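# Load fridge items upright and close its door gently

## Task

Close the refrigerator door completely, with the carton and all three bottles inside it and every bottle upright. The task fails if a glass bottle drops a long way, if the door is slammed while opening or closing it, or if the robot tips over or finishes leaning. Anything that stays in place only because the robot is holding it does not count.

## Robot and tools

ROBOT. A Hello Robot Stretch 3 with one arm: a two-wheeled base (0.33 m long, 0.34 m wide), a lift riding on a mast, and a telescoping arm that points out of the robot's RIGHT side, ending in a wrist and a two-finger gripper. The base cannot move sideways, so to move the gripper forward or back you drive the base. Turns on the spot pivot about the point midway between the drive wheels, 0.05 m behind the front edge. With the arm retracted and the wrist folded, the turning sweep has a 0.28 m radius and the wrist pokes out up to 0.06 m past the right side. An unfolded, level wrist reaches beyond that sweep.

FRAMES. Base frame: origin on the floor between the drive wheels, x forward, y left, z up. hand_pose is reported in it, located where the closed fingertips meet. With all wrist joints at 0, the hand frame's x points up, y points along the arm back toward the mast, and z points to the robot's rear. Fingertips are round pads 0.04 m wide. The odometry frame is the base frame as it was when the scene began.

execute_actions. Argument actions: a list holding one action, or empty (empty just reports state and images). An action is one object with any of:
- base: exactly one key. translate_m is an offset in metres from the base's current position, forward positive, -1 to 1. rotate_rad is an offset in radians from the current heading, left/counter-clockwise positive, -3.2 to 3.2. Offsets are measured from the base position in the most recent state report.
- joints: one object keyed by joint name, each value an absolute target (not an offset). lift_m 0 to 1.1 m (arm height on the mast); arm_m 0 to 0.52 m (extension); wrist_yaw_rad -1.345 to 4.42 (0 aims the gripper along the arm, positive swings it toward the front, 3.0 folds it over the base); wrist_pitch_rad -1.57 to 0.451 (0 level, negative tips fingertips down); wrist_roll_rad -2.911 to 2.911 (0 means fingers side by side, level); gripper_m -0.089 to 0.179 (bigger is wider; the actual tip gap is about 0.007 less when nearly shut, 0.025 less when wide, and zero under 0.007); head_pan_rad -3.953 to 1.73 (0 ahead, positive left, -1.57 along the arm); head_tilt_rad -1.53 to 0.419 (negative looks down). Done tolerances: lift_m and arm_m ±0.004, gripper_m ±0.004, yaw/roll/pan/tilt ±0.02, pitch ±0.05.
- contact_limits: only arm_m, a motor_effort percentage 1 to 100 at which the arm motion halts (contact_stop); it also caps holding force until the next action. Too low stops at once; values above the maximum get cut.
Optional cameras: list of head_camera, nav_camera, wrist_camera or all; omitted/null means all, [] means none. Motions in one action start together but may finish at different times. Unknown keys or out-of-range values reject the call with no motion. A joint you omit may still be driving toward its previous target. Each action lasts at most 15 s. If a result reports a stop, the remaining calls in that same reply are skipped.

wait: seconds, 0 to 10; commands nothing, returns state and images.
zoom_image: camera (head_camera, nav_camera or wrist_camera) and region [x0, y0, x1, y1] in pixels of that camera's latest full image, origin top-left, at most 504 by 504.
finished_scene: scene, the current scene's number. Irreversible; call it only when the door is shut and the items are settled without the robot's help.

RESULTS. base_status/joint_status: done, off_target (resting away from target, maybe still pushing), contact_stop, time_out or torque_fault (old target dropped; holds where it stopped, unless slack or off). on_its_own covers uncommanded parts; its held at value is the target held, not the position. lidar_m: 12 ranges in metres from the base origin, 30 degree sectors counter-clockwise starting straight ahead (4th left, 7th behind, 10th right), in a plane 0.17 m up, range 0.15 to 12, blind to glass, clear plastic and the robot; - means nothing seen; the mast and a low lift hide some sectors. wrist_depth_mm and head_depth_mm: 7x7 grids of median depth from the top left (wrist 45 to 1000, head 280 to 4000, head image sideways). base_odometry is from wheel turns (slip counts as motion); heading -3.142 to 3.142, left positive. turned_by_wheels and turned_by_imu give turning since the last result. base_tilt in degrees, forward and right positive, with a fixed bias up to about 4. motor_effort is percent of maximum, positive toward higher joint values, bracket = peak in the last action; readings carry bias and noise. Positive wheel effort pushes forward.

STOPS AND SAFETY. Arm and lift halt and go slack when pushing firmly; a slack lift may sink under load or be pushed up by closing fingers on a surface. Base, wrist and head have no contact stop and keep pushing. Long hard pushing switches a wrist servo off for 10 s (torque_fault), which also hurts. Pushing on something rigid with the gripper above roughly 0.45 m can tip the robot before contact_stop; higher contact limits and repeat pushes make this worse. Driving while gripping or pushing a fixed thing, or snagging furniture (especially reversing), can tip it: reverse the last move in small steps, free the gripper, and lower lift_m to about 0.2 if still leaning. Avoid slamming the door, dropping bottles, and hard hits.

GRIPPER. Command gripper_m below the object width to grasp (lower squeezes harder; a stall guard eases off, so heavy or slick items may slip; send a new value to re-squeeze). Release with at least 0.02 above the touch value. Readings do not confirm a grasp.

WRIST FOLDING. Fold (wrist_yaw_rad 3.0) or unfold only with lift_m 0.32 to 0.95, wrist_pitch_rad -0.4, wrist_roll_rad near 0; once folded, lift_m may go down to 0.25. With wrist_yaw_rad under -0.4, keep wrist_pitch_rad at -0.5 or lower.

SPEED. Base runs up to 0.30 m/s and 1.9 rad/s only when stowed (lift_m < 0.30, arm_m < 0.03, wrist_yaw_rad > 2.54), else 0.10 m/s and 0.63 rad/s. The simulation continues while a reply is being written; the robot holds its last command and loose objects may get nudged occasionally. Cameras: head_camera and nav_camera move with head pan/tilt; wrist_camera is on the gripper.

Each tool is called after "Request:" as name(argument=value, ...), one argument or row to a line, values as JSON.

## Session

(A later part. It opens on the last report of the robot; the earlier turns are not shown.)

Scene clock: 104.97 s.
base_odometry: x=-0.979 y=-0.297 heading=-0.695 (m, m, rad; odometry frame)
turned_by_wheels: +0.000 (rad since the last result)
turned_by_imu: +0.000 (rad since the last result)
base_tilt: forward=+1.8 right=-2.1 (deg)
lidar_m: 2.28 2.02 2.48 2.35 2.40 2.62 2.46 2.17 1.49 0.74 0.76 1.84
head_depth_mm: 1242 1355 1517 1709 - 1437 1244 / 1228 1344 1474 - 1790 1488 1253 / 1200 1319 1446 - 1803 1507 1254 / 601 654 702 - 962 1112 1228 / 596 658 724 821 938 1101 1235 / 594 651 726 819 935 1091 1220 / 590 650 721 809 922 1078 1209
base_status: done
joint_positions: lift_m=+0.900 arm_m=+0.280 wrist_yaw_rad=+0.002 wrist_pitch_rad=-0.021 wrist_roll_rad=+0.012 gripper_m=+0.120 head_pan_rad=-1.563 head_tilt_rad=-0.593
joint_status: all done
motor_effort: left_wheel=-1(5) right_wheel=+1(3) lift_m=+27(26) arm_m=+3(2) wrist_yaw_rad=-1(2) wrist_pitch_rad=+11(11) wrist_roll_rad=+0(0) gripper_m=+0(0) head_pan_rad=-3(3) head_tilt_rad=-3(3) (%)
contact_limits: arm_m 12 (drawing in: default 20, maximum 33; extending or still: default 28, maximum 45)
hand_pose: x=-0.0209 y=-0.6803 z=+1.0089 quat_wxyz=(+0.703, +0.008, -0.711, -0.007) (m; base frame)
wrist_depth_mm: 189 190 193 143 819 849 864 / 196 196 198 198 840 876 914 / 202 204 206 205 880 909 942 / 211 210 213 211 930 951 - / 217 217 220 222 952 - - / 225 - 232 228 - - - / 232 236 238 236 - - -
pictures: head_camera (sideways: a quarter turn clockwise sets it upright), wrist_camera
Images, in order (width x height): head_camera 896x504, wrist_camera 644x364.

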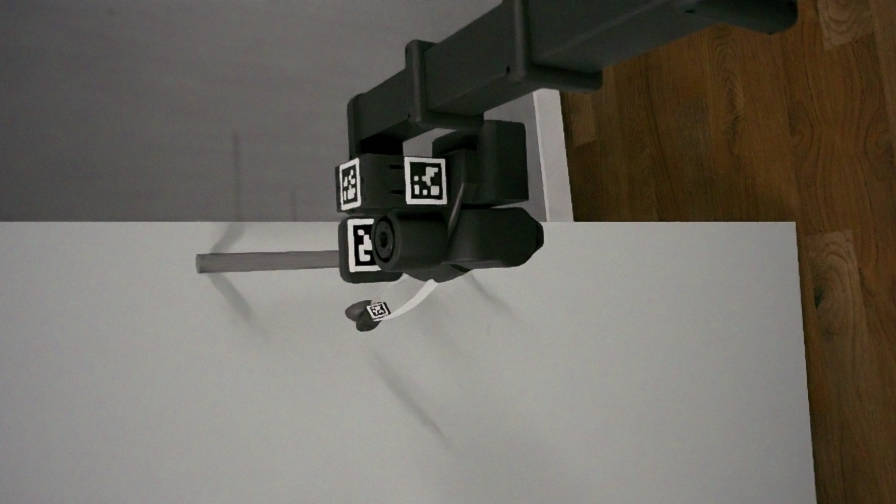

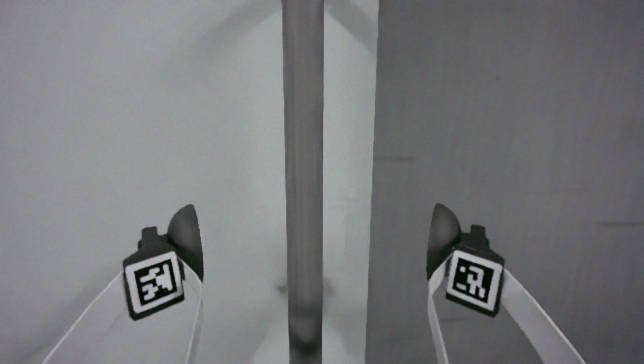

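Request:
execute_actions(
  actions=[
    {"joints":{"arm_m":0.315,"lift_m":0.94},"contact_limits":{"arm_m":10}},
  ],
  cameras=["wrist_camera"],
)

Request:
execute_actions(
  actions=[
    {"joints":{"gripper_m":-0.02}},
  ],
  cameras=["wrist_camera"],
)

Request:
execute_actions(
  actions=[
    {"joints":{"arm_m":0.2}},
  ],
  cameras=["wrist_camera","nav_camera"],
)

Scene clock: 110.80 s.
base_odometry: x=-0.979 y=-0.297 heading=-0.695 (m, m, rad; odometry frame)
turned_by_wheels: +0.000 (rad since the last result)
turned_by_imu: +0.000 (rad since the last result)
base_tilt: forward=+1.8 right=-2.1 (deg)
lidar_m: 2.28 2.02 2.48 2.35 2.39 2.62 2.46 2.16 1.48 0.74 0.76 1.84
head_depth_mm: 1231 1368 1505 - 1775 1486 1247 / 1215 1347 1444 1724 1841 1498 1253 / 1206 1338 - 1728 1807 1492 1257 / 603 654 - 856 946 1106 1233 / 600 659 729 820 942 1098 1228 / 593 653 722 817 935 1085 1235 / 592 651 720 809 924 1070 1219
base_status: not commanded
joint_positions: lift_m=+0.940 arm_m=+0.315 wrist_yaw_rad=+0.002 wrist_pitch_rad=-0.021 wrist_roll_rad=+0.012 gripper_m=+0.120 head_pan_rad=-1.563 head_tilt_rad=-0.593
joint_status: all done
motor_effort: left_wheel=-1(1) right_wheel=+1(2) lift_m=+26(27) arm_m=+3(6) wrist_yaw_rad=-2(2) wrist_pitch_rad=+11(11) wrist_roll_rad=+0(0) gripper_m=-1(1) head_pan_rad=-3(3) head_tilt_rad=-2(3) (%)
contact_limits: arm_m 10 (drawing in: default 20, maximum 33; extending or still: default 28, maximum 45)
hand_pose: x=-0.0209 y=-0.7153 z=+1.0489 quat_wxyz=(+0.703, +0.008, -0.711, -0.007) (m; base frame)
wrist_depth_mm: 158 159 161 107 786 821 832 / 163 165 166 110 827 835 853 / 168 170 173 115 863 848 898 / 175 176 177 119 893 933 922 / 182 181 184 124 903 944 - / 188 - 192 129 946 - - / 193 196 199 135 - - -
pictures: wrist_camera
Images, in order (width x height): wrist_camera 644x364.

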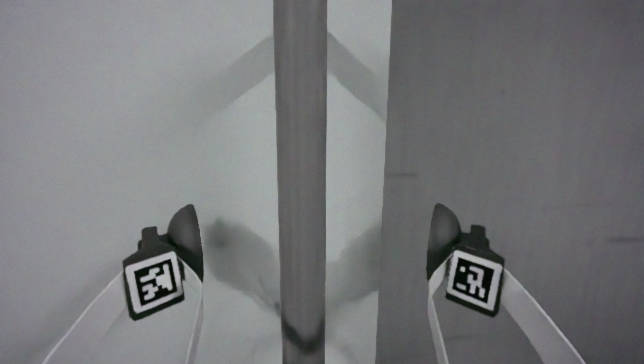

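Scene clock: 112.70 s.
base_odometry: x=-0.979 y=-0.297 heading=-0.695 (m, m, rad; odometry frame)
turned_by_wheels: +0.000 (rad since the last result)
turned_by_imu: +0.000 (rad since the last result)
base_tilt: forward=+1.8 right=-2.0 (deg)
lidar_m: 2.29 2.02 2.48 2.35 2.40 2.62 2.46 2.17 1.49 0.74 0.77 1.84
head_depth_mm: 1234 1362 1493 - 1795 1475 1249 / 1217 1343 1453 1744 1856 1493 1249 / 1204 1314 - 1718 1792 1494 1250 / 601 654 - 859 948 1110 1228 / 598 657 731 825 945 1104 1235 / 595 655 727 818 931 1082 1220 / 594 650 723 813 927 1078 1216
base_status: not commanded
joint_positions: lift_m=+0.940 arm_m=+0.315 wrist_yaw_rad=+0.014 wrist_pitch_rad=-0.021 wrist_roll_rad=+0.012 gripper_m=-0.019 head_pan_rad=-1.563 head_tilt_rad=-0.593
joint_status: all done
motor_effort: left_wheel=+4(3) right_wheel=-5(6) lift_m=+26(26) arm_m=+3(3) wrist_yaw_rad=-10(12) wrist_pitch_rad=+11(11) wrist_roll_rad=+0(0) gripper_m=-15(89) head_pan_rad=-3(3) head_tilt_rad=-3(2) (%)
hand_pose: x=-0.0179 y=-0.7153 z=+1.0489 quat_wxyz=(+0.703, +0.013, -0.711, -0.003) (m; base frame)
wrist_depth_mm: 160 161 164 109 774 818 816 / 165 166 168 113 807 827 853 / 170 172 173 117 839 828 873 / 177 179 179 122 879 870 938 / 184 184 186 122 883 941 980 / 191 192 193 127 941 960 - / 198 198 200 199 - - -
pictures: wrist_camera
Images, in order (width x height): wrist_camera 644x364.

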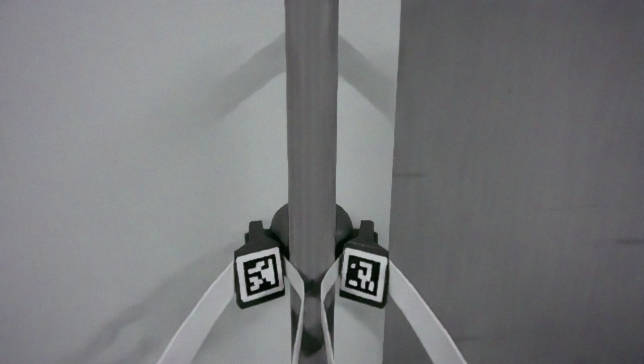

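Scene clock: 116.17 s.
base_odometry: x=-0.979 y=-0.297 heading=-0.695 (m, m, rad; odometry frame)
turned_by_wheels: +0.000 (rad since the last result)
turned_by_imu: +0.000 (rad since the last result)
base_tilt: forward=+1.7 right=-2.0 (deg)
lidar_m: 2.28 2.02 2.49 2.35 2.40 2.62 2.47 2.16 1.49 0.62 0.69 1.84
head_depth_mm: 1240 1360 1498 - 1765 1478 1251 / 1223 1345 1465 - 1775 1481 1253 / 1208 1325 1450 - 1784 1498 1252 / 504 556 598 - 814 945 1130 / 505 555 613 705 806 953 1158 / 514 566 633 715 826 975 1189 / 521 576 645 735 852 1006 1199
base_status: not commanded
joint_positions: lift_m=+0.940 arm_m=+0.200 wrist_yaw_rad=+0.150 wrist_pitch_rad=-0.021 wrist_roll_rad=+0.012 gripper_m=-0.019 head_pan_rad=-1.563 head_tilt_rad=-0.593
joint_status: all done
on_its_own: wrist_yaw_rad is held at +0.144, not at your +0.000, by its stall guard, which is not easing now
motor_effort: left_wheel=+1(18) right_wheel=-3(27) lift_m=+26(26) arm_m=-4(8) wrist_yaw_rad=-4(59) wrist_pitch_rad=+11(11) wrist_roll_rad=+0(0) gripper_m=-12(20) head_pan_rad=-3(3) head_tilt_rad=-2(3) (%)
hand_pose: x=+0.0168 y=-0.5982 z=+1.0489 quat_wxyz=(+0.702, +0.061, -0.708, +0.045) (m; base frame)
wrist_depth_mm: 225 205 184 112 156 838 855 / 237 212 191 115 164 900 867 / 247 222 199 119 168 949 905 / 258 231 206 125 172 924 925 / 272 240 219 126 181 968 954 / 287 254 231 133 - - - / 304 269 230 142 192 - -
pictures: nav_camera (sideways: a quarter turn counterclockwise sets it upright), wrist_camera
Images, in order (width x height): nav_camera 672x504, wrist_camera 644x364.

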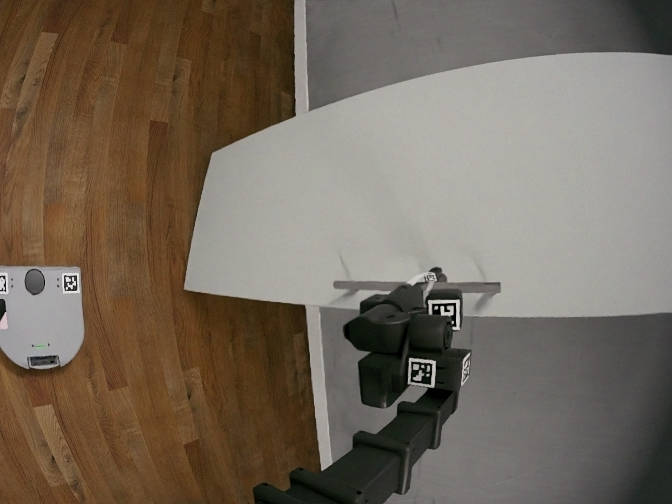

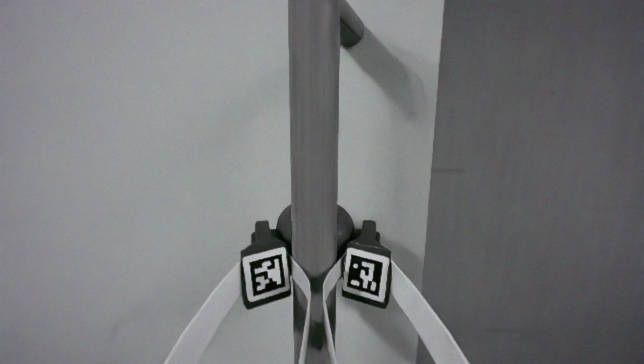

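Request:
execute_actions(
  actions=[
    {"base":{"translate_m":0.07},"joints":{"arm_m":0.02,"wrist_yaw_rad":0.45}},
  ],
  cameras=["head_camera","nav_camera"],
)

Scene clock: 124.47 s.
base_odometry: x=-0.925 y=-0.342 heading=-0.694 (m, m, rad; odometry frame)
turned_by_wheels: +0.001 (rad since the last result)
turned_by_imu: -0.107 (rad since the last result)
base_tilt: forward=+3.3 right=-2.1 (deg)
lidar_m: 2.23 1.98 2.60 2.35 2.37 2.80 2.52 2.48 1.55 0.40 0.45 1.68
head_depth_mm: 1283 1438 1611 1805 - - - / 1253 1380 1559 1777 1901 - - / 1227 1349 1509 1714 1870 - - / 710 787 849 972 1802 - 766 / 310 341 379 422 - - 712 / 314 349 382 423 431 641 790 / 330 370 407 480 582 705 908
base_status: done
joint_positions: lift_m=+0.940 arm_m=+0.021 wrist_yaw_rad=+0.496 wrist_pitch_rad=-0.011 wrist_roll_rad=+0.012 gripper_m=-0.019 head_pan_rad=-1.563 head_tilt_rad=-0.593
joint_status: wrist_yaw_rad off_target (ended at +0.496, target +0.450); the others done
on_its_own: wrist_yaw_rad is at rest, and its effort (-35) is outside its rest range (-12 to +12)
motor_effort: left_wheel=+7(15) right_wheel=-18(26) lift_m=+26(26) arm_m=-8(14) wrist_yaw_rad=-35(55) wrist_pitch_rad=+6(12) wrist_roll_rad=+0(0) gripper_m=-17(20) head_pan_rad=-3(3) head_tilt_rad=-2(2) (%)
hand_pose: x=+0.1003 y=-0.3910 z=+1.0513 quat_wxyz=(+0.683, +0.179, -0.688, +0.168) (m; base frame)
wrist_depth_mm: - - 323 113 134 119 845 / - - 340 117 145 123 889 / - - 355 121 148 128 915 / - - 375 126 151 135 904 / - - 453 128 154 145 933 / - - 532 134 150 155 - / - - 396 198 169 169 -
pictures: head_camera (sideways: a quarter turn clockwise sets it upright), nav_camera (sideways: a quarter turn counterclockwise sets it upright)
Images, in order (width x height): head_camera 896x504, nav_camera 672x504.

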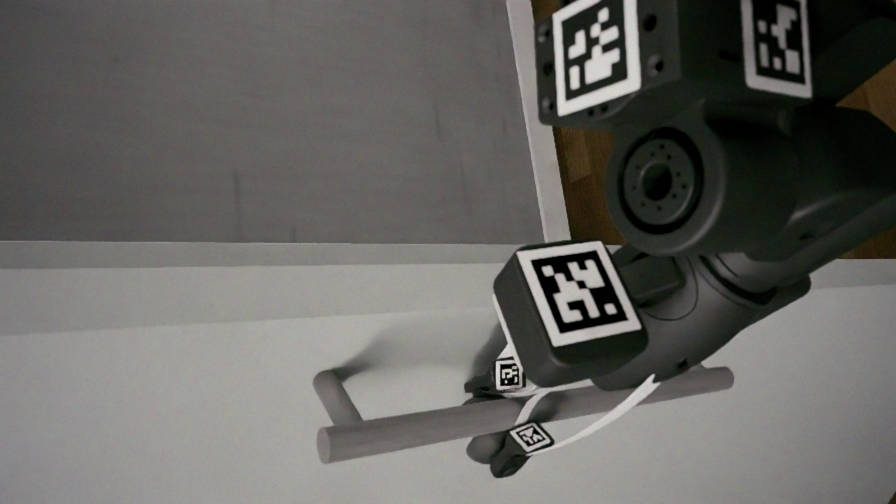

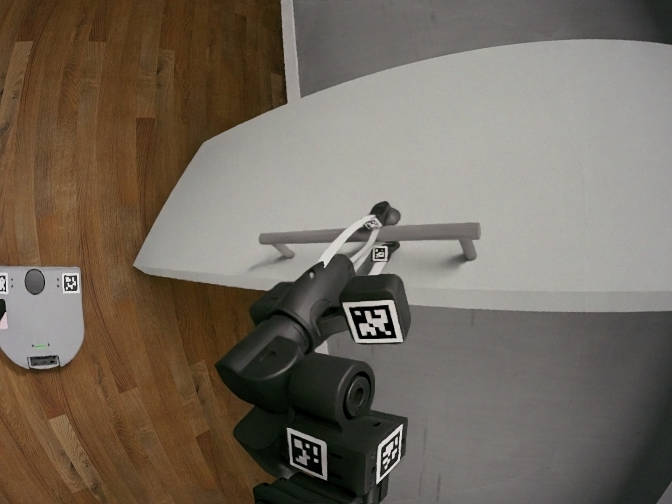

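Request:
execute_actions(
  actions=[
    {"joints":{"gripper_m":0.1,"wrist_yaw_rad":0.5}},
  ],
  cameras=[],
)

Request:
execute_actions(
  actions=[
    {"joints":{"lift_m":1.09}},
  ],
  cameras=["head_camera","nav_camera"],
)

Scene clock: 136.70 s.
base_odometry: x=-0.925 y=-0.342 heading=-0.695 (m, m, rad; odometry frame)
turned_by_wheels: -0.001 (rad since the last result)
turned_by_imu: -0.001 (rad since the last result)
base_tilt: forward=+1.7 right=-2.0 (deg)
lidar_m: 2.23 1.97 2.61 2.36 2.37 2.80 2.52 2.49 1.55 0.69 0.71 1.69
head_depth_mm: 1291 1435 1619 1843 - - - / 1271 1396 1558 1776 1903 - - / 1233 1377 1516 1722 1851 - - / 581 638 712 804 1842 - 1199 / 561 610 684 756 - - 1201 / 557 609 679 761 866 1030 1182 / 551 602 667 750 864 991 1174
base_status: not commanded
joint_positions: lift_m=+0.940 arm_m=+0.020 wrist_yaw_rad=+0.501 wrist_pitch_rad=-0.017 wrist_roll_rad=+0.012 gripper_m=+0.100 head_pan_rad=-1.563 head_tilt_rad=-0.594
joint_status: all done
motor_effort: left_wheel=+0(22) right_wheel=+0(23) lift_m=+26(26) arm_m=-1(8) wrist_yaw_rad=-1(43) wrist_pitch_rad=+9(10) wrist_roll_rad=+0(0) gripper_m=+1(89) head_pan_rad=-3(3) head_tilt_rad=-3(2) (%)
hand_pose: x=+0.1014 y=-0.3895 z=+1.0499 quat_wxyz=(+0.683, +0.182, -0.687, +0.168) (m; base frame)
wrist_depth_mm: - - 501 440 395 353 854 / - - 520 452 410 356 902 / - - 537 467 417 376 945 / - - 567 485 429 379 937 / - - 559 508 450 405 986 / - - 590 525 469 408 - / - - 632 544 469 436 -
pictures: none
No camera images: the call's "cameras" was empty. Leave "cameras" out to get every camera's image.

Scene clock: 138.90 s.
base_odometry: x=-0.925 y=-0.342 heading=-0.695 (m, m, rad; odometry frame)
turned_by_wheels: +0.000 (rad since the last result)
turned_by_imu: +0.000 (rad since the last result)
base_tilt: forward=+1.7 right=-2.1 (deg)
lidar_m: 2.23 1.98 2.60 2.35 2.37 2.79 2.52 2.49 1.55 0.73 0.74 1.69
head_depth_mm: - - - - 1827 1475 1249 / 1218 - - - - 1473 1255 / 1200 - - - - 1478 1258 / 1157 - - - 988 1168 1213 / 584 - - - 945 1081 1216 / 576 - - 809 907 1041 1218 / 573 634 682 784 882 1024 1182
base_status: not commanded
joint_positions: lift_m=+1.090 arm_m=+0.020 wrist_yaw_rad=+0.501 wrist_pitch_rad=-0.018 wrist_roll_rad=+0.012 gripper_m=+0.100 head_pan_rad=-1.563 head_tilt_rad=-0.594
joint_status: all done
motor_effort: left_wheel=+0(0) right_wheel=+0(0) lift_m=+26(28) arm_m=-1(1) wrist_yaw_rad=+0(2) wrist_pitch_rad=+9(9) wrist_roll_rad=+0(0) gripper_m=+0(0) head_pan_rad=-3(3) head_tilt_rad=-3(2) (%)
hand_pose: x=+0.1014 y=-0.3894 z=+1.1996 quat_wxyz=(+0.683, +0.183, -0.687, +0.168) (m; base frame)
wrist_depth_mm: - - 523 465 423 389 874 / - - 538 480 435 400 886 / - - 548 499 451 414 914 / - - 573 515 463 427 952 / - - 581 523 490 445 998 / - - 611 543 505 - - / - - 641 567 516 482 -
pictures: head_camera (sideways: a quarter turn clockwise sets it upright), nav_camera (sideways: a quarter turn counterclockwise sets it upright)
Images, in order (width x height): head_camera 896x504, nav_camera 672x504.

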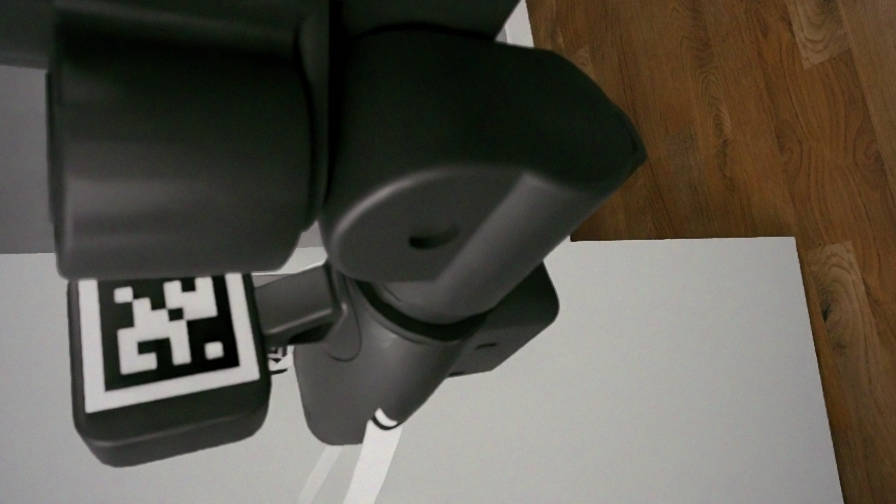

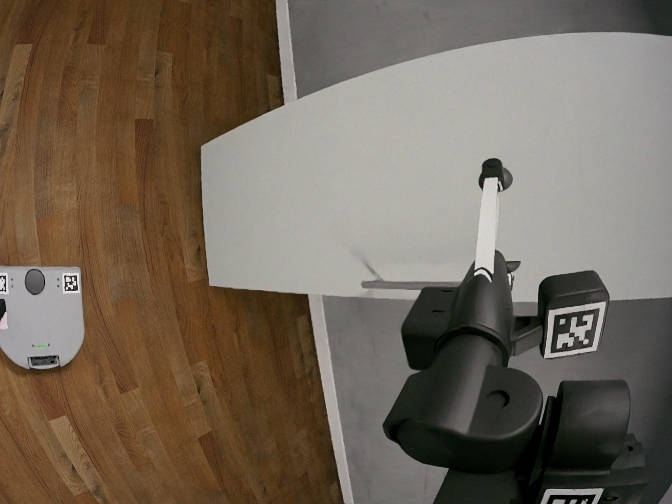

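Request:
execute_actions(
  actions=[
    {"base":{"rotate_rad":0.7}},
  ],
  cameras=[],
)

Request:
execute_actions(
  actions=[
    {"base":{"translate_m":0.35},"joints":{"wrist_yaw_rad":0,"lift_m":0.94,"gripper_m":0.12}},
  ],
  cameras=[],
)

Request:
execute_actions(
  actions=[
    {"base":{"rotate_rad":-0.6}},
  ],
  cameras=[],
)

Request:
execute_actions(
  actions=[
    {"base":{"translate_m":-0.33}},
  ],
)

Scene clock: 163.57 s.
base_odometry: x=-0.925 y=-0.342 heading=+0.005 (m, m, rad; odometry frame)
turned_by_wheels: +0.700 (rad since the last result)
turned_by_imu: +0.685 (rad since the last result)
base_tilt: forward=+1.6 right=-2.1 (deg)
lidar_m: 1.98 2.45 2.36 2.44 2.62 2.51 2.01 1.45 0.73 0.77 1.95 2.23
head_depth_mm: - - - - 882 995 1155 / 618 - - - - 1084 1216 / 648 - - - - 1201 1257 / 686 - - - 1189 1383 1264 / 1346 - - - 1782 1512 1260 / 1411 - - 2148 1899 1506 1261 / 1514 1747 1902 2234 1871 1524 1273
base_status: done
joint_positions: lift_m=+1.090 arm_m=+0.020 wrist_yaw_rad=+0.501 wrist_pitch_rad=-0.018 wrist_roll_rad=+0.012 gripper_m=+0.100 head_pan_rad=-1.563 head_tilt_rad=-0.594
joint_status: not commanded
motor_effort: left_wheel=-1(5) right_wheel=+1(4) lift_m=+26(26) arm_m=-1(1) wrist_yaw_rad=-1(1) wrist_pitch_rad=+9(9) wrist_roll_rad=+0(0) gripper_m=+0(0) head_pan_rad=-3(3) head_tilt_rad=-2(2) (%)
hand_pose: x=+0.1014 y=-0.3894 z=+1.1996 quat_wxyz=(+0.683, +0.183, -0.687, +0.168) (m; base frame)
wrist_depth_mm: - - - - - - 412 / - - - - - - 414 / - - - - - - 419 / - - - - - 526 424 / - - - - - 542 436 / - - - - - 533 444 / - - - - - 580 445
pictures: none
No camera images: the call's "cameras" was empty. Leave "cameras" out to get every camera's image.

Scene clock: 168.03 s.
base_odometry: x=-0.575 y=-0.340 heading=+0.005 (m, m, rad; odometry frame)
turned_by_wheels: +0.000 (rad since the last result)
turned_by_imu: -0.001 (rad since the last result)
base_tilt: forward=+1.8 right=-2.0 (deg)
lidar_m: 1.63 2.26 2.16 2.27 2.95 2.82 2.26 0.95 0.92 1.61 2.01 1.92
head_depth_mm: 1291 1399 1513 1037 - - - / 1346 1495 1616 1796 - - - / 1404 1552 1707 1894 - - - / 1481 1636 1831 2036 - 1443 1258 / 1538 1730 1934 2137 1871 1510 1258 / 1630 1824 2049 2281 1868 1522 1267 / 1714 1920 2188 2395 1890 1514 1268
base_status: done
joint_positions: lift_m=+0.940 arm_m=+0.020 wrist_yaw_rad=+0.003 wrist_pitch_rad=-0.018 wrist_roll_rad=+0.012 gripper_m=+0.120 head_pan_rad=-1.563 head_tilt_rad=-0.594
joint_status: all done
motor_effort: left_wheel=-1(4) right_wheel=+0(5) lift_m=+14(24) arm_m=-1(1) wrist_yaw_rad=-2(2) wrist_pitch_rad=+9(9) wrist_roll_rad=+0(0) gripper_m=+1(73) head_pan_rad=-3(3) head_tilt_rad=-2(2) (%)
hand_pose: x=-0.0207 y=-0.4208 z=+1.0503 quat_wxyz=(+0.703, +0.008, -0.711, -0.006) (m; base frame)
wrist_depth_mm: - - - - - 553 495 / - - - - - 574 504 / - - - - - 585 511 / - - - - - 605 523 / - - - - - 608 534 / - - - - - 596 555 / - - - - - 658 561
pictures: none
No camera images: the call's "cameras" was empty. Leave "cameras" out to get every camera's image.

Scene clock: 169.93 s.
base_odometry: x=-0.575 y=-0.340 heading=-0.595 (m, m, rad; odometry frame)
turned_by_wheels: -0.600 (rad since the last result)
turned_by_imu: -0.587 (rad since the last result)
base_tilt: forward=+1.8 right=-2.0 (deg)
lidar_m: 1.93 1.63 2.32 2.16 2.24 2.87 2.82 2.45 0.96 0.92 1.59 2.04
head_depth_mm: 786 848 943 1145 - - - / 773 855 948 1054 1165 - - / 768 847 943 1042 - - - / 762 841 936 1040 - 1412 1264 / 760 835 925 1021 1190 1393 1262 / 755 832 936 1676 1814 1524 1272 / 1241 1394 1563 1732 1873 1515 1270
base_status: done
joint_positions: lift_m=+0.940 arm_m=+0.020 wrist_yaw_rad=+0.002 wrist_pitch_rad=-0.018 wrist_roll_rad=+0.012 gripper_m=+0.120 head_pan_rad=-1.563 head_tilt_rad=-0.594
joint_status: not commanded
motor_effort: left_wheel=+2(6) right_wheel=-1(3) lift_m=+14(14) arm_m=-1(1) wrist_yaw_rad=-2(3) wrist_pitch_rad=+9(9) wrist_roll_rad=+0(0) gripper_m=+0(1) head_pan_rad=-3(3) head_tilt_rad=-3(3) (%)
hand_pose: x=-0.0209 y=-0.4208 z=+1.0503 quat_wxyz=(+0.703, +0.007, -0.711, -0.006) (m; base frame)
wrist_depth_mm: - - 593 605 598 - - / - - 621 620 625 - - / - - 645 633 647 - - / - - 667 650 665 - - / - - 685 685 691 - - / - - 709 718 720 - - / - - 734 720 736 - -
pictures: none
No camera images: the call's "cameras" was empty. Leave "cameras" out to get every camera's image.

Scene clock: 174.20 s.
base_odometry: x=-0.849 y=-0.155 heading=-0.595 (m, m, rad; odometry frame)
turned_by_wheels: +0.000 (rad since the last result)
turned_by_imu: +0.001 (rad since the last result)
base_tilt: forward=+1.8 right=-2.1 (deg)
lidar_m: 2.26 1.92 2.29 2.16 2.21 2.66 2.49 2.49 1.70 0.93 0.96 2.08
head_depth_mm: 1411 1562 1756 2006 - - - / 1404 1528 1721 1917 2037 - - / 1378 1514 1675 1888 - - - / 777 849 949 1054 - 1416 1267 / 764 838 932 1033 1199 1390 1256 / 758 833 926 1041 1199 1364 1256 / 756 828 914 1031 1174 1369 1263
base_status: done
joint_positions: lift_m=+0.940 arm_m=+0.020 wrist_yaw_rad=+0.002 wrist_pitch_rad=-0.018 wrist_roll_rad=+0.012 gripper_m=+0.120 head_pan_rad=-1.563 head_tilt_rad=-0.594
joint_status: not commanded
motor_effort: left_wheel=+2(3) right_wheel=-1(5) lift_m=+14(14) arm_m=-1(1) wrist_yaw_rad=-3(2) wrist_pitch_rad=+9(9) wrist_roll_rad=+0(0) gripper_m=+0(0) head_pan_rad=-3(3) head_tilt_rad=-3(2) (%)
hand_pose: x=-0.0209 y=-0.4208 z=+1.0503 quat_wxyz=(+0.703, +0.007, -0.711, -0.006) (m; base frame)
wrist_depth_mm: 573 592 587 602 - - - / 614 613 598 625 - - - / 627 624 628 675 - - - / 660 649 638 656 - - - / - 662 691 713 - - - / - - 710 740 - - - / - 722 718 769 - - -
pictures: head_camera (sideways: a quarter turn clockwise sets it upright), nav_camera (sideways: a quarter turn counterclockwise sets it upright), wrist_camera
Images, in order (width x height): head_camera 896x504, nav_camera 672x504, wrist_camera 644x364.

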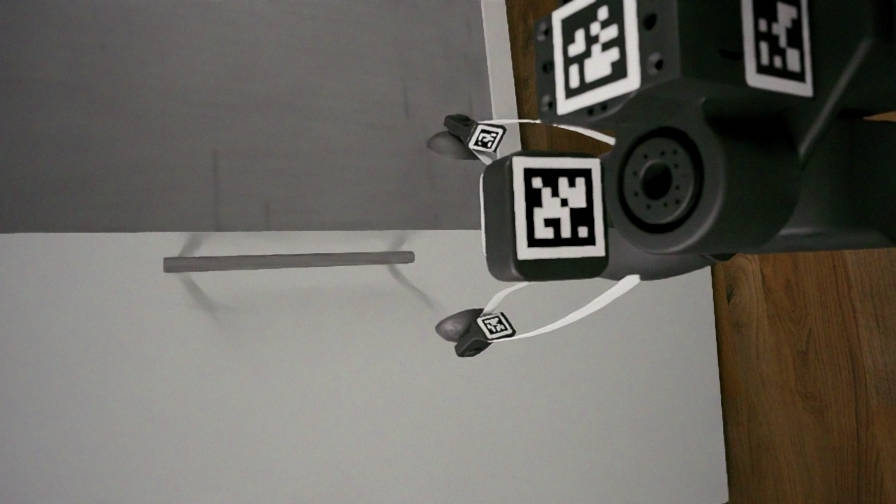

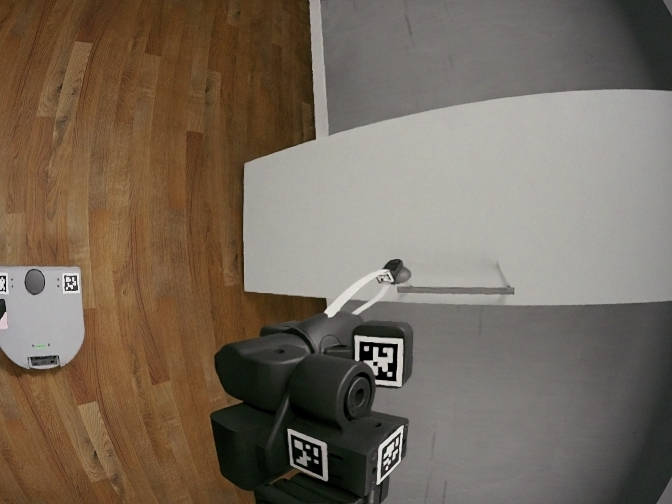

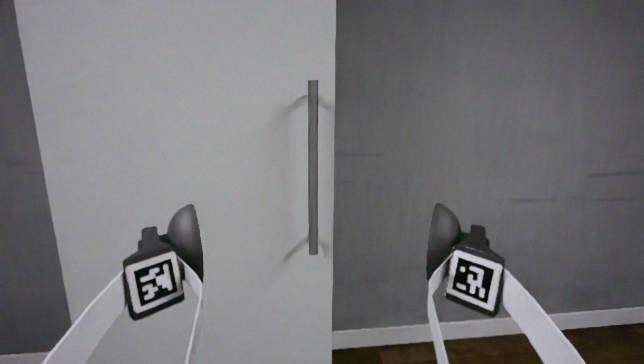

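Request:
execute_actions(
  actions=[
    {"joints":{"arm_m":0.485},"contact_limits":{"arm_m":12}},
  ],
  cameras=["wrist_camera"],
)

Scene clock: 181.50 s.
base_odometry: x=-0.849 y=-0.155 heading=-0.595 (m, m, rad; odometry frame)
turned_by_wheels: +0.000 (rad since the last result)
turned_by_imu: +0.000 (rad since the last result)
base_tilt: forward=+1.6 right=-2.0 (deg)
lidar_m: 2.26 1.92 2.29 2.16 2.20 2.66 2.50 2.48 1.69 0.93 0.96 2.08
head_depth_mm: 1411 1551 1725 - 1719 1474 1252 / 1391 1544 - 2003 1822 1489 1247 / 1384 1480 1744 1898 1841 1504 1259 / 778 828 987 1071 1243 1412 1255 / 761 839 938 1043 1205 1398 1255 / 763 834 925 1039 1202 1385 1262 / 756 830 920 1024 1181 1361 1267
base_status: not commanded
joint_positions: lift_m=+0.940 arm_m=+0.485 wrist_yaw_rad=+0.002 wrist_pitch_rad=-0.018 wrist_roll_rad=+0.012 gripper_m=+0.120 head_pan_rad=-1.563 head_tilt_rad=-0.594
joint_status: all done
motor_effort: left_wheel=+1(2) right_wheel=+0(1) lift_m=+14(14) arm_m=+3(4) wrist_yaw_rad=-1(2) wrist_pitch_rad=+9(9) wrist_roll_rad=+0(0) gripper_m=+0(0) head_pan_rad=-3(3) head_tilt_rad=-2(3) (%)
contact_limits: arm_m 12 (drawing in: default 20, maximum 33; extending or still: default 28, maximum 45)
hand_pose: x=-0.0210 y=-0.8854 z=+1.0503 quat_wxyz=(+0.703, +0.007, -0.711, -0.006) (m; base frame)
wrist_depth_mm: 178 179 180 130 810 852 869 / 183 184 188 134 845 871 889 / 188 191 193 139 864 911 934 / 194 197 199 146 882 963 969 / 200 202 207 207 929 - - / 209 - 216 215 950 - - / 215 222 224 226 - - -
pictures: wrist_camera
Images, in order (width x height): wrist_camera 644x364.

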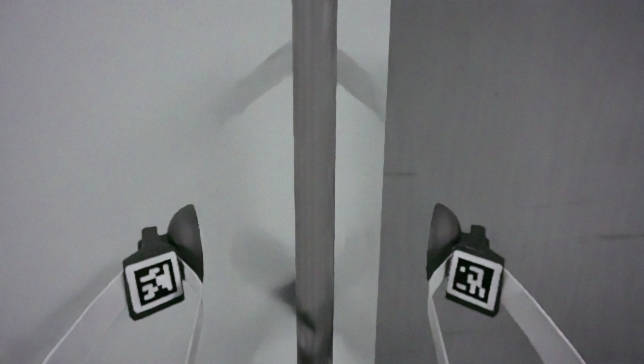

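Request:
execute_actions(
  actions=[
    {"joints":{"arm_m":0.51},"contact_limits":{"arm_m":12}},
  ],
  cameras=[],
)

Request:
execute_actions(
  actions=[
    {"joints":{"gripper_m":-0.01}},
  ],
  cameras=[],
)

Request:
execute_actions(
  actions=[
    {"base":{"translate_m":0.07},"joints":{"arm_m":0.24,"wrist_yaw_rad":0.35}},
  ],
  cameras=[],
)

Request:
execute_actions(
  actions=[
    {"base":{"translate_m":0.13},"joints":{"arm_m":0.08,"wrist_yaw_rad":0.7}},
  ],
  cameras=["head_camera","nav_camera"],
)

Scene clock: 189.00 s.
base_odometry: x=-0.849 y=-0.155 heading=-0.595 (m, m, rad; odometry frame)
turned_by_wheels: +0.000 (rad since the last result)
turned_by_imu: +0.000 (rad since the last result)
base_tilt: forward=+1.7 right=-1.8 (deg)
lidar_m: 2.26 1.92 2.29 2.16 2.20 2.66 2.50 2.49 1.70 0.93 0.96 2.08
head_depth_mm: 1420 1566 1724 - 1727 1489 1246 / 1401 1539 - 1992 1848 1494 1252 / 1369 1483 1737 1907 1855 1486 1254 / 774 830 973 1076 1236 1409 1260 / 766 840 937 1050 1195 1387 1257 / 758 829 922 1044 1187 1379 1263 / 757 829 917 1036 1170 1371 1269
base_status: not commanded
joint_positions: lift_m=+0.940 arm_m=+0.510 wrist_yaw_rad=+0.002 wrist_pitch_rad=-0.018 wrist_roll_rad=+0.012 gripper_m=+0.120 head_pan_rad=-1.563 head_tilt_rad=-0.594
joint_status: all done
motor_effort: left_wheel=+2(2) right_wheel=+0(1) lift_m=+14(14) arm_m=+3(2) wrist_yaw_rad=-2(1) wrist_pitch_rad=+9(9) wrist_roll_rad=+0(0) gripper_m=+1(0) head_pan_rad=-3(3) head_tilt_rad=-2(2) (%)
contact_limits: arm_m 12 (drawing in: default 20, maximum 33; extending or still: default 28, maximum 45)
hand_pose: x=-0.0210 y=-0.9104 z=+1.0503 quat_wxyz=(+0.703, +0.007, -0.711, -0.006) (m; base frame)
wrist_depth_mm: 155 157 158 104 799 815 861 / 160 162 164 108 800 832 880 / 165 166 169 112 828 874 910 / 171 171 175 117 881 892 944 / 177 177 181 121 910 918 - / 182 - 188 126 947 - - / - 194 196 132 - - -
pictures: none
No camera images: the call's "cameras" was empty. Leave "cameras" out to get every camera's image.

Scene clock: 191.17 s.
base_odometry: x=-0.849 y=-0.155 heading=-0.595 (m, m, rad; odometry frame)
turned_by_wheels: +0.000 (rad since the last result)
turned_by_imu: +0.000 (rad since the last result)
base_tilt: forward=+1.9 right=-2.1 (deg)
lidar_m: 2.26 1.92 2.29 2.16 2.21 2.66 2.50 2.49 1.70 0.93 0.96 2.08
head_depth_mm: 1413 1574 1709 - 1720 1492 1254 / 1401 1526 - 1985 1848 1499 1243 / 1378 1499 1736 1903 1849 1487 1254 / 776 832 972 1080 1237 1415 1263 / 762 842 937 1055 1194 1387 1266 / 756 838 925 1041 1188 1377 1261 / 756 829 921 1030 1180 1369 1261
base_status: not commanded
joint_positions: lift_m=+0.940 arm_m=+0.510 wrist_yaw_rad=+0.002 wrist_pitch_rad=-0.020 wrist_roll_rad=+0.012 gripper_m=-0.009 head_pan_rad=-1.563 head_tilt_rad=-0.594
joint_status: all done
motor_effort: left_wheel=+2(7) right_wheel=-1(9) lift_m=+14(14) arm_m=+3(3) wrist_yaw_rad=-1(15) wrist_pitch_rad=+10(11) wrist_roll_rad=+0(0) gripper_m=-10(85) head_pan_rad=-3(3) head_tilt_rad=-2(2) (%)
hand_pose: x=-0.0209 y=-0.9104 z=+1.0499 quat_wxyz=(+0.703, +0.008, -0.711, -0.007) (m; base frame)
wrist_depth_mm: 156 156 159 105 797 821 853 / 161 161 163 109 821 847 898 / 166 168 170 113 844 892 905 / 171 173 176 117 888 897 948 / 177 180 182 119 910 965 - / 184 187 188 123 950 - - / 191 193 198 163 - - -
pictures: none
No camera images: the call's "cameras" was empty. Leave "cameras" out to get every camera's image.

Scene clock: 194.37 s.
base_odometry: x=-0.791 y=-0.194 heading=-0.593 (m, m, rad; odometry frame)
turned_by_wheels: +0.001 (rad since the last result)
turned_by_imu: -0.151 (rad since the last result)
base_tilt: forward=+2.9 right=-1.9 (deg)
lidar_m: 2.17 1.85 2.50 2.17 2.19 2.56 2.58 2.58 1.79 0.63 0.71 1.84
head_depth_mm: 1524 1676 1844 - 1735 1462 1261 / 1473 1634 1776 2141 1862 1500 1256 / 1417 1590 1714 - 1842 1498 1257 / 1366 1509 1646 - 1812 1413 1207 / 515 563 606 710 818 968 1173 / 525 573 640 744 863 1030 1204 / 542 601 679 778 912 1089 1238
base_status: done
joint_positions: lift_m=+0.940 arm_m=+0.241 wrist_yaw_rad=+0.413 wrist_pitch_rad=-0.014 wrist_roll_rad=+0.012 gripper_m=-0.010 head_pan_rad=-1.563 head_tilt_rad=-0.594
joint_status: wrist_yaw_rad off_target (ended at +0.413, target +0.350); the others done
on_its_own: left_wheel is at rest, and its effort (+20) is outside its rest range (-18 to +18); right_wheel is at rest, and its effort (-30) is outside its rest range (-18 to +18); wrist_yaw_rad is at rest, and its effort (-47) is outside its rest range (-12 to +12)
motor_effort: left_wheel=+20(31) right_wheel=-30(38) lift_m=+14(15) arm_m=-7(7) wrist_yaw_rad=-47(59) wrist_pitch_rad=+7(12) wrist_roll_rad=+0(0) gripper_m=-16(16) head_pan_rad=-3(3) head_tilt_rad=-2(2) (%)
hand_pose: x=+0.0813 y=-0.6201 z=+1.0514 quat_wxyz=(+0.689, +0.151, -0.695, +0.139) (m; base frame)
wrist_depth_mm: - 342 235 121 142 161 927 / - 369 245 165 147 175 929 / - 396 253 171 151 949 939 / - 425 266 175 154 - - / - 445 299 127 157 - - / - 487 324 134 161 - - / - 588 300 192 177 - -
pictures: none
No camera images: the call's "cameras" was empty. Leave "cameras" out to get every camera's image.

Scene clock: 197.63 s.
base_odometry: x=-0.683 y=-0.267 heading=-0.593 (m, m, rad; odometry frame)
turned_by_wheels: +0.001 (rad since the last result)
turned_by_imu: -0.014 (rad since the last result)
base_tilt: forward=+3.0 right=-2.0 (deg)
lidar_m: 2.05 1.75 2.39 2.19 2.22 2.57 2.70 2.70 1.78 0.42 0.48 1.79
head_depth_mm: 1487 1671 1890 2104 - 1441 1253 / 1447 1606 1780 1978 - 1429 1256 / 1388 1550 1720 1923 - - 1252 / 873 962 1074 1209 - 1384 1224 / 345 375 412 441 - 633 752 / 326 361 408 465 568 717 967 / 358 409 440 435 723 945 1211
base_status: done
joint_positions: lift_m=+0.940 arm_m=+0.081 wrist_yaw_rad=+0.689 wrist_pitch_rad=-0.009 wrist_roll_rad=+0.012 gripper_m=-0.010 head_pan_rad=-1.563 head_tilt_rad=-0.594
joint_status: all done
motor_effort: left_wheel=+3(23) right_wheel=-16(29) lift_m=+16(17) arm_m=-11(12) wrist_yaw_rad=+8(49) wrist_pitch_rad=+4(12) wrist_roll_rad=+0(0) gripper_m=-10(16) head_pan_rad=-3(3) head_tilt_rad=-2(2) (%)
hand_pose: x=+0.1413 y=-0.4237 z=+1.0525 quat_wxyz=(+0.663, +0.243, -0.668, +0.234) (m; base frame)
wrist_depth_mm: - - - 115 122 98 87 / - - - 119 165 98 91 / - - - 123 165 98 94 / - - - 128 165 98 98 / - - - 130 159 101 103 / - - - 137 139 105 107 / - - - 278 185 108 112
pictures: head_camera (sideways: a quarter turn clockwise sets it upright), nav_camera (sideways: a quarter turn counterclockwise sets it upright)
Images, in order (width x height): head_camera 896x504, nav_camera 672x504.

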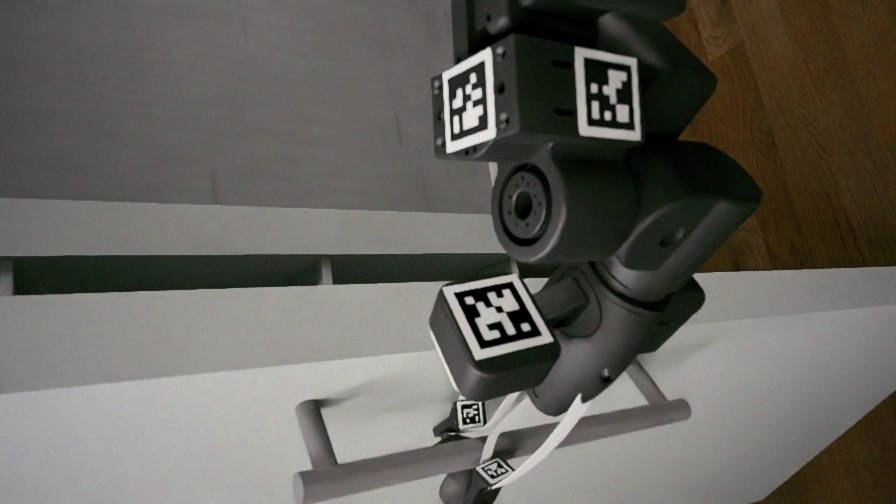

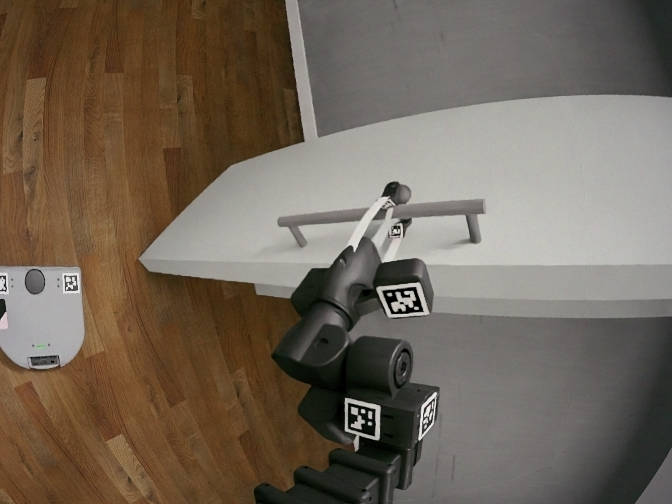

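Request:
execute_actions(
  actions=[
    {"base":{"translate_m":0.15},"joints":{"arm_m":0.0,"wrist_yaw_rad":1.1}},
  ],
  cameras=["head_camera","nav_camera"],
)

Scene clock: 204.83 s.
base_odometry: x=-0.559 y=-0.351 heading=-0.593 (m, m, rad; odometry frame)
turned_by_wheels: +0.000 (rad since the last result)
turned_by_imu: -0.186 (rad since the last result)
base_tilt: forward=+1.8 right=-2.1 (deg)
lidar_m: 1.98 1.94 1.66 2.28 2.25 2.40 2.85 2.81 1.98 0.36 0.34 1.60
head_depth_mm: 1732 1932 2187 2427 - 1484 1236 / 1619 1794 2032 2223 - 1457 1251 / 1534 1692 1879 2108 - - 1246 / 1441 1574 1769 1909 1342 1401 1257 / 867 959 1071 1271 1383 - 642 / 1031 1184 1015 373 - 479 564 / 289 292 313 342 389 526 805
base_status: done
joint_positions: lift_m=+0.940 arm_m=+0.080 wrist_yaw_rad=+1.135 wrist_pitch_rad=-0.023 wrist_roll_rad=+0.014 gripper_m=-0.010 head_pan_rad=-1.563 head_tilt_rad=-0.595
joint_status: arm_m contact_stop (moved -0.001 of -0.081); wrist_yaw_rad off_target (ended at +1.135, target +1.100)
on_its_own: arm_m is slack since a contact_stop, until your next command for it (your +0.000 is given up); wrist_yaw_rad is at rest, and its effort (-27) is outside its rest range (-12 to +12)
motor_effort: left_wheel=+3(16) right_wheel=+4(22) lift_m=+17(17) arm_m=+1(23) wrist_yaw_rad=-27(67) wrist_pitch_rad=+12(13) wrist_roll_rad=-1(2) gripper_m=-12(17) head_pan_rad=-3(3) head_tilt_rad=-2(2) (%)
hand_pose: x=+0.2103 y=-0.3326 z=+1.0488 quat_wxyz=(+0.597, +0.390, -0.596, +0.370) (m; base frame)
wrist_depth_mm: - - - 108 - 58 54 / - - - 114 - 60 55 / - - - - - 61 57 / - - - - - 63 58 / - - - 122 - 65 60 / - - - 129 347 67 62 / - - - - - 70 64
pictures: head_camera (sideways: a quarter turn clockwise sets it upright), nav_camera (sideways: a quarter turn counterclockwise sets it upright)
Images, in order (width x height): head_camera 896x504, nav_camera 672x504.

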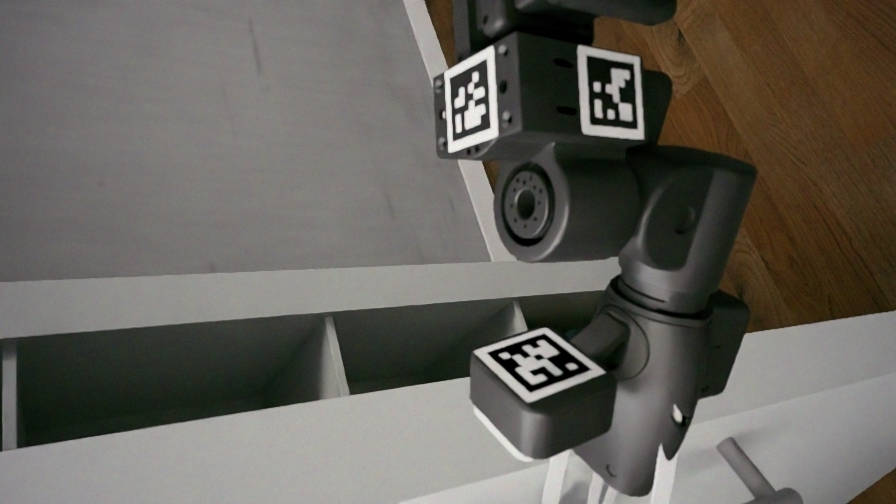

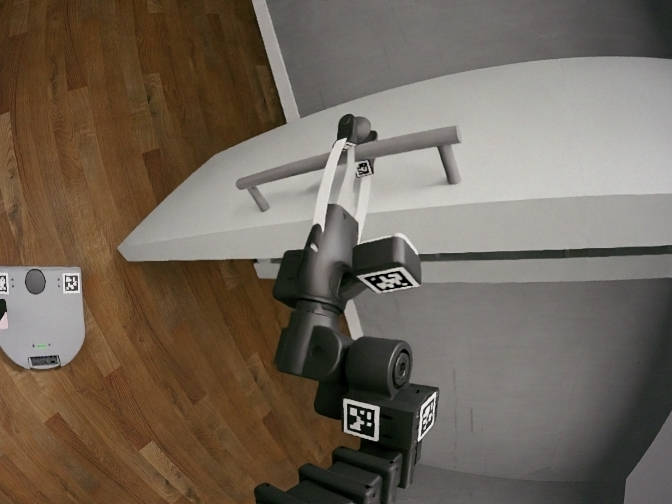

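Request:
execute_actions(
  actions=[
    {"joints":{"gripper_m":0.08,"arm_m":0.08,"wrist_yaw_rad":1.13}},
  ],
  cameras=[],
)

Request:
execute_actions(
  actions=[
    {"joints":{"lift_m":1.09}},
  ],
  cameras=["head_camera","nav_camera"],
)

Scene clock: 213.00 s.
base_odometry: x=-0.559 y=-0.351 heading=-0.593 (m, m, rad; odometry frame)
turned_by_wheels: +0.000 (rad since the last result)
turned_by_imu: +0.000 (rad since the last result)
base_tilt: forward=+1.8 right=-2.0 (deg)
lidar_m: 1.97 1.94 1.66 2.27 2.25 2.40 2.86 2.80 1.98 0.36 0.36 1.60
head_depth_mm: 1725 1933 2183 2411 - 1483 1244 / 1611 1808 2026 2233 - 1459 1252 / 1530 1694 1890 2128 - - 1249 / 1434 1578 1745 1937 1352 1413 1258 / 868 959 1063 1215 1382 - 618 / 303 319 345 372 - 527 661 / - 293 323 377 476 478 921
base_status: not commanded
joint_positions: lift_m=+0.940 arm_m=+0.080 wrist_yaw_rad=+1.130 wrist_pitch_rad=-0.022 wrist_roll_rad=+0.014 gripper_m=+0.080 head_pan_rad=-1.563 head_tilt_rad=-0.595
joint_status: all done
motor_effort: left_wheel=+1(2) right_wheel=+0(1) lift_m=+17(17) arm_m=+3(10) wrist_yaw_rad=-1(16) wrist_pitch_rad=+11(12) wrist_roll_rad=-1(0) gripper_m=+0(82) head_pan_rad=-3(3) head_tilt_rad=-2(2) (%)
hand_pose: x=+0.2098 y=-0.3338 z=+1.0491 quat_wxyz=(+0.598, +0.388, -0.597, +0.369) (m; base frame)
wrist_depth_mm: - - - - 364 149 74 / - - - - 482 145 73 / - - - - 444 141 71 / - - - - 405 136 70 / - - - - 112 132 69 / - - - - 116 114 68 / - - - - 325 126 67
pictures: none
No camera images: the call's "cameras" was empty. Leave "cameras" out to get every camera's image.

Scene clock: 216.03 s.
base_odometry: x=-0.559 y=-0.351 heading=-0.593 (m, m, rad; odometry frame)
turned_by_wheels: +0.000 (rad since the last result)
turned_by_imu: +0.000 (rad since the last result)
base_tilt: forward=+1.8 right=-2.1 (deg)
lidar_m: 1.98 1.94 1.66 2.28 2.24 2.39 2.86 2.81 1.98 0.36 0.37 1.60
head_depth_mm: 1664 - - 2309 1831 1494 1246 / 1583 - - 2321 1845 1478 1247 / 1526 - - - 1815 1496 1249 / 1452 977 1087 - 1742 1494 1259 / 865 962 1066 - 487 548 627 / 299 319 - - 433 502 675 / - 289 - - 477 534 938
base_status: not commanded
joint_positions: lift_m=+1.068 arm_m=+0.080 wrist_yaw_rad=+1.124 wrist_pitch_rad=-0.174 wrist_roll_rad=+0.076 gripper_m=+0.080 head_pan_rad=-1.563 head_tilt_rad=-0.595
joint_status: lift_m contact_stop (moved +0.128 of +0.150)
on_its_own: lift_m is slack since a contact_stop, until your next command for it (your +1.090 is given up); wrist_pitch_rad is at rest, and its effort (+93) is outside its rest range (-20 to +32)
motor_effort: left_wheel=+1(3) right_wheel=-1(12) lift_m=+23(40) arm_m=-3(3) wrist_yaw_rad=+3(5) wrist_pitch_rad=+93(100) wrist_roll_rad=-20(28) gripper_m=+0(3) head_pan_rad=-2(3) head_tilt_rad=-1(2) (%)
hand_pose: x=+0.2025 y=-0.3325 z=+1.1390 quat_wxyz=(+0.607, +0.439, -0.586, +0.307) (m; base frame)
wrist_depth_mm: - - - - - 141 73 / - - - - - 139 72 / - - - - - 136 71 / - - - - 580 134 71 / - - - - 112 108 70 / - - - - 118 105 69 / - - - - 315 114 68
pictures: head_camera (sideways: a quarter turn clockwise sets it upright), nav_camera (sideways: a quarter turn counterclockwise sets it upright)
Images, in order (width x height): head_camera 896x504, nav_camera 672x504.

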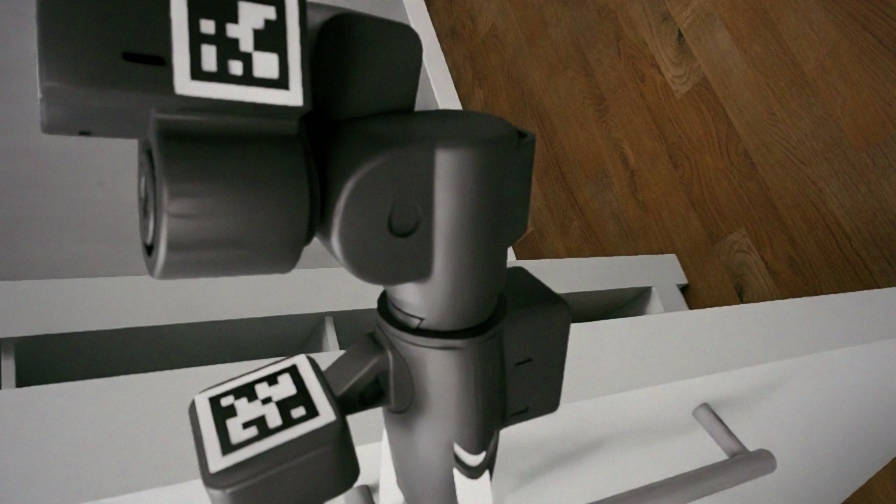

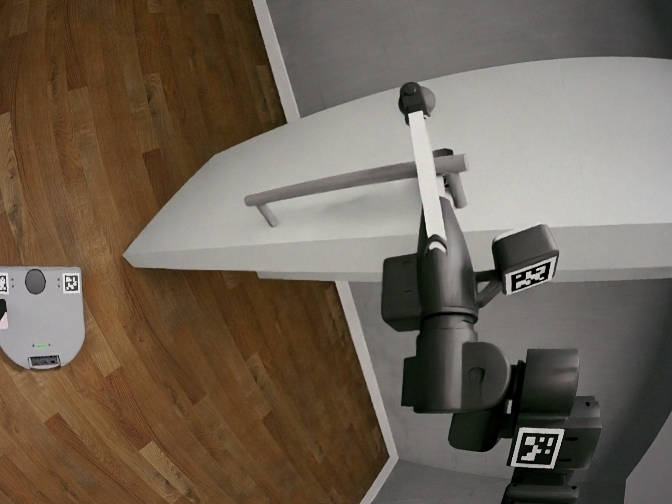

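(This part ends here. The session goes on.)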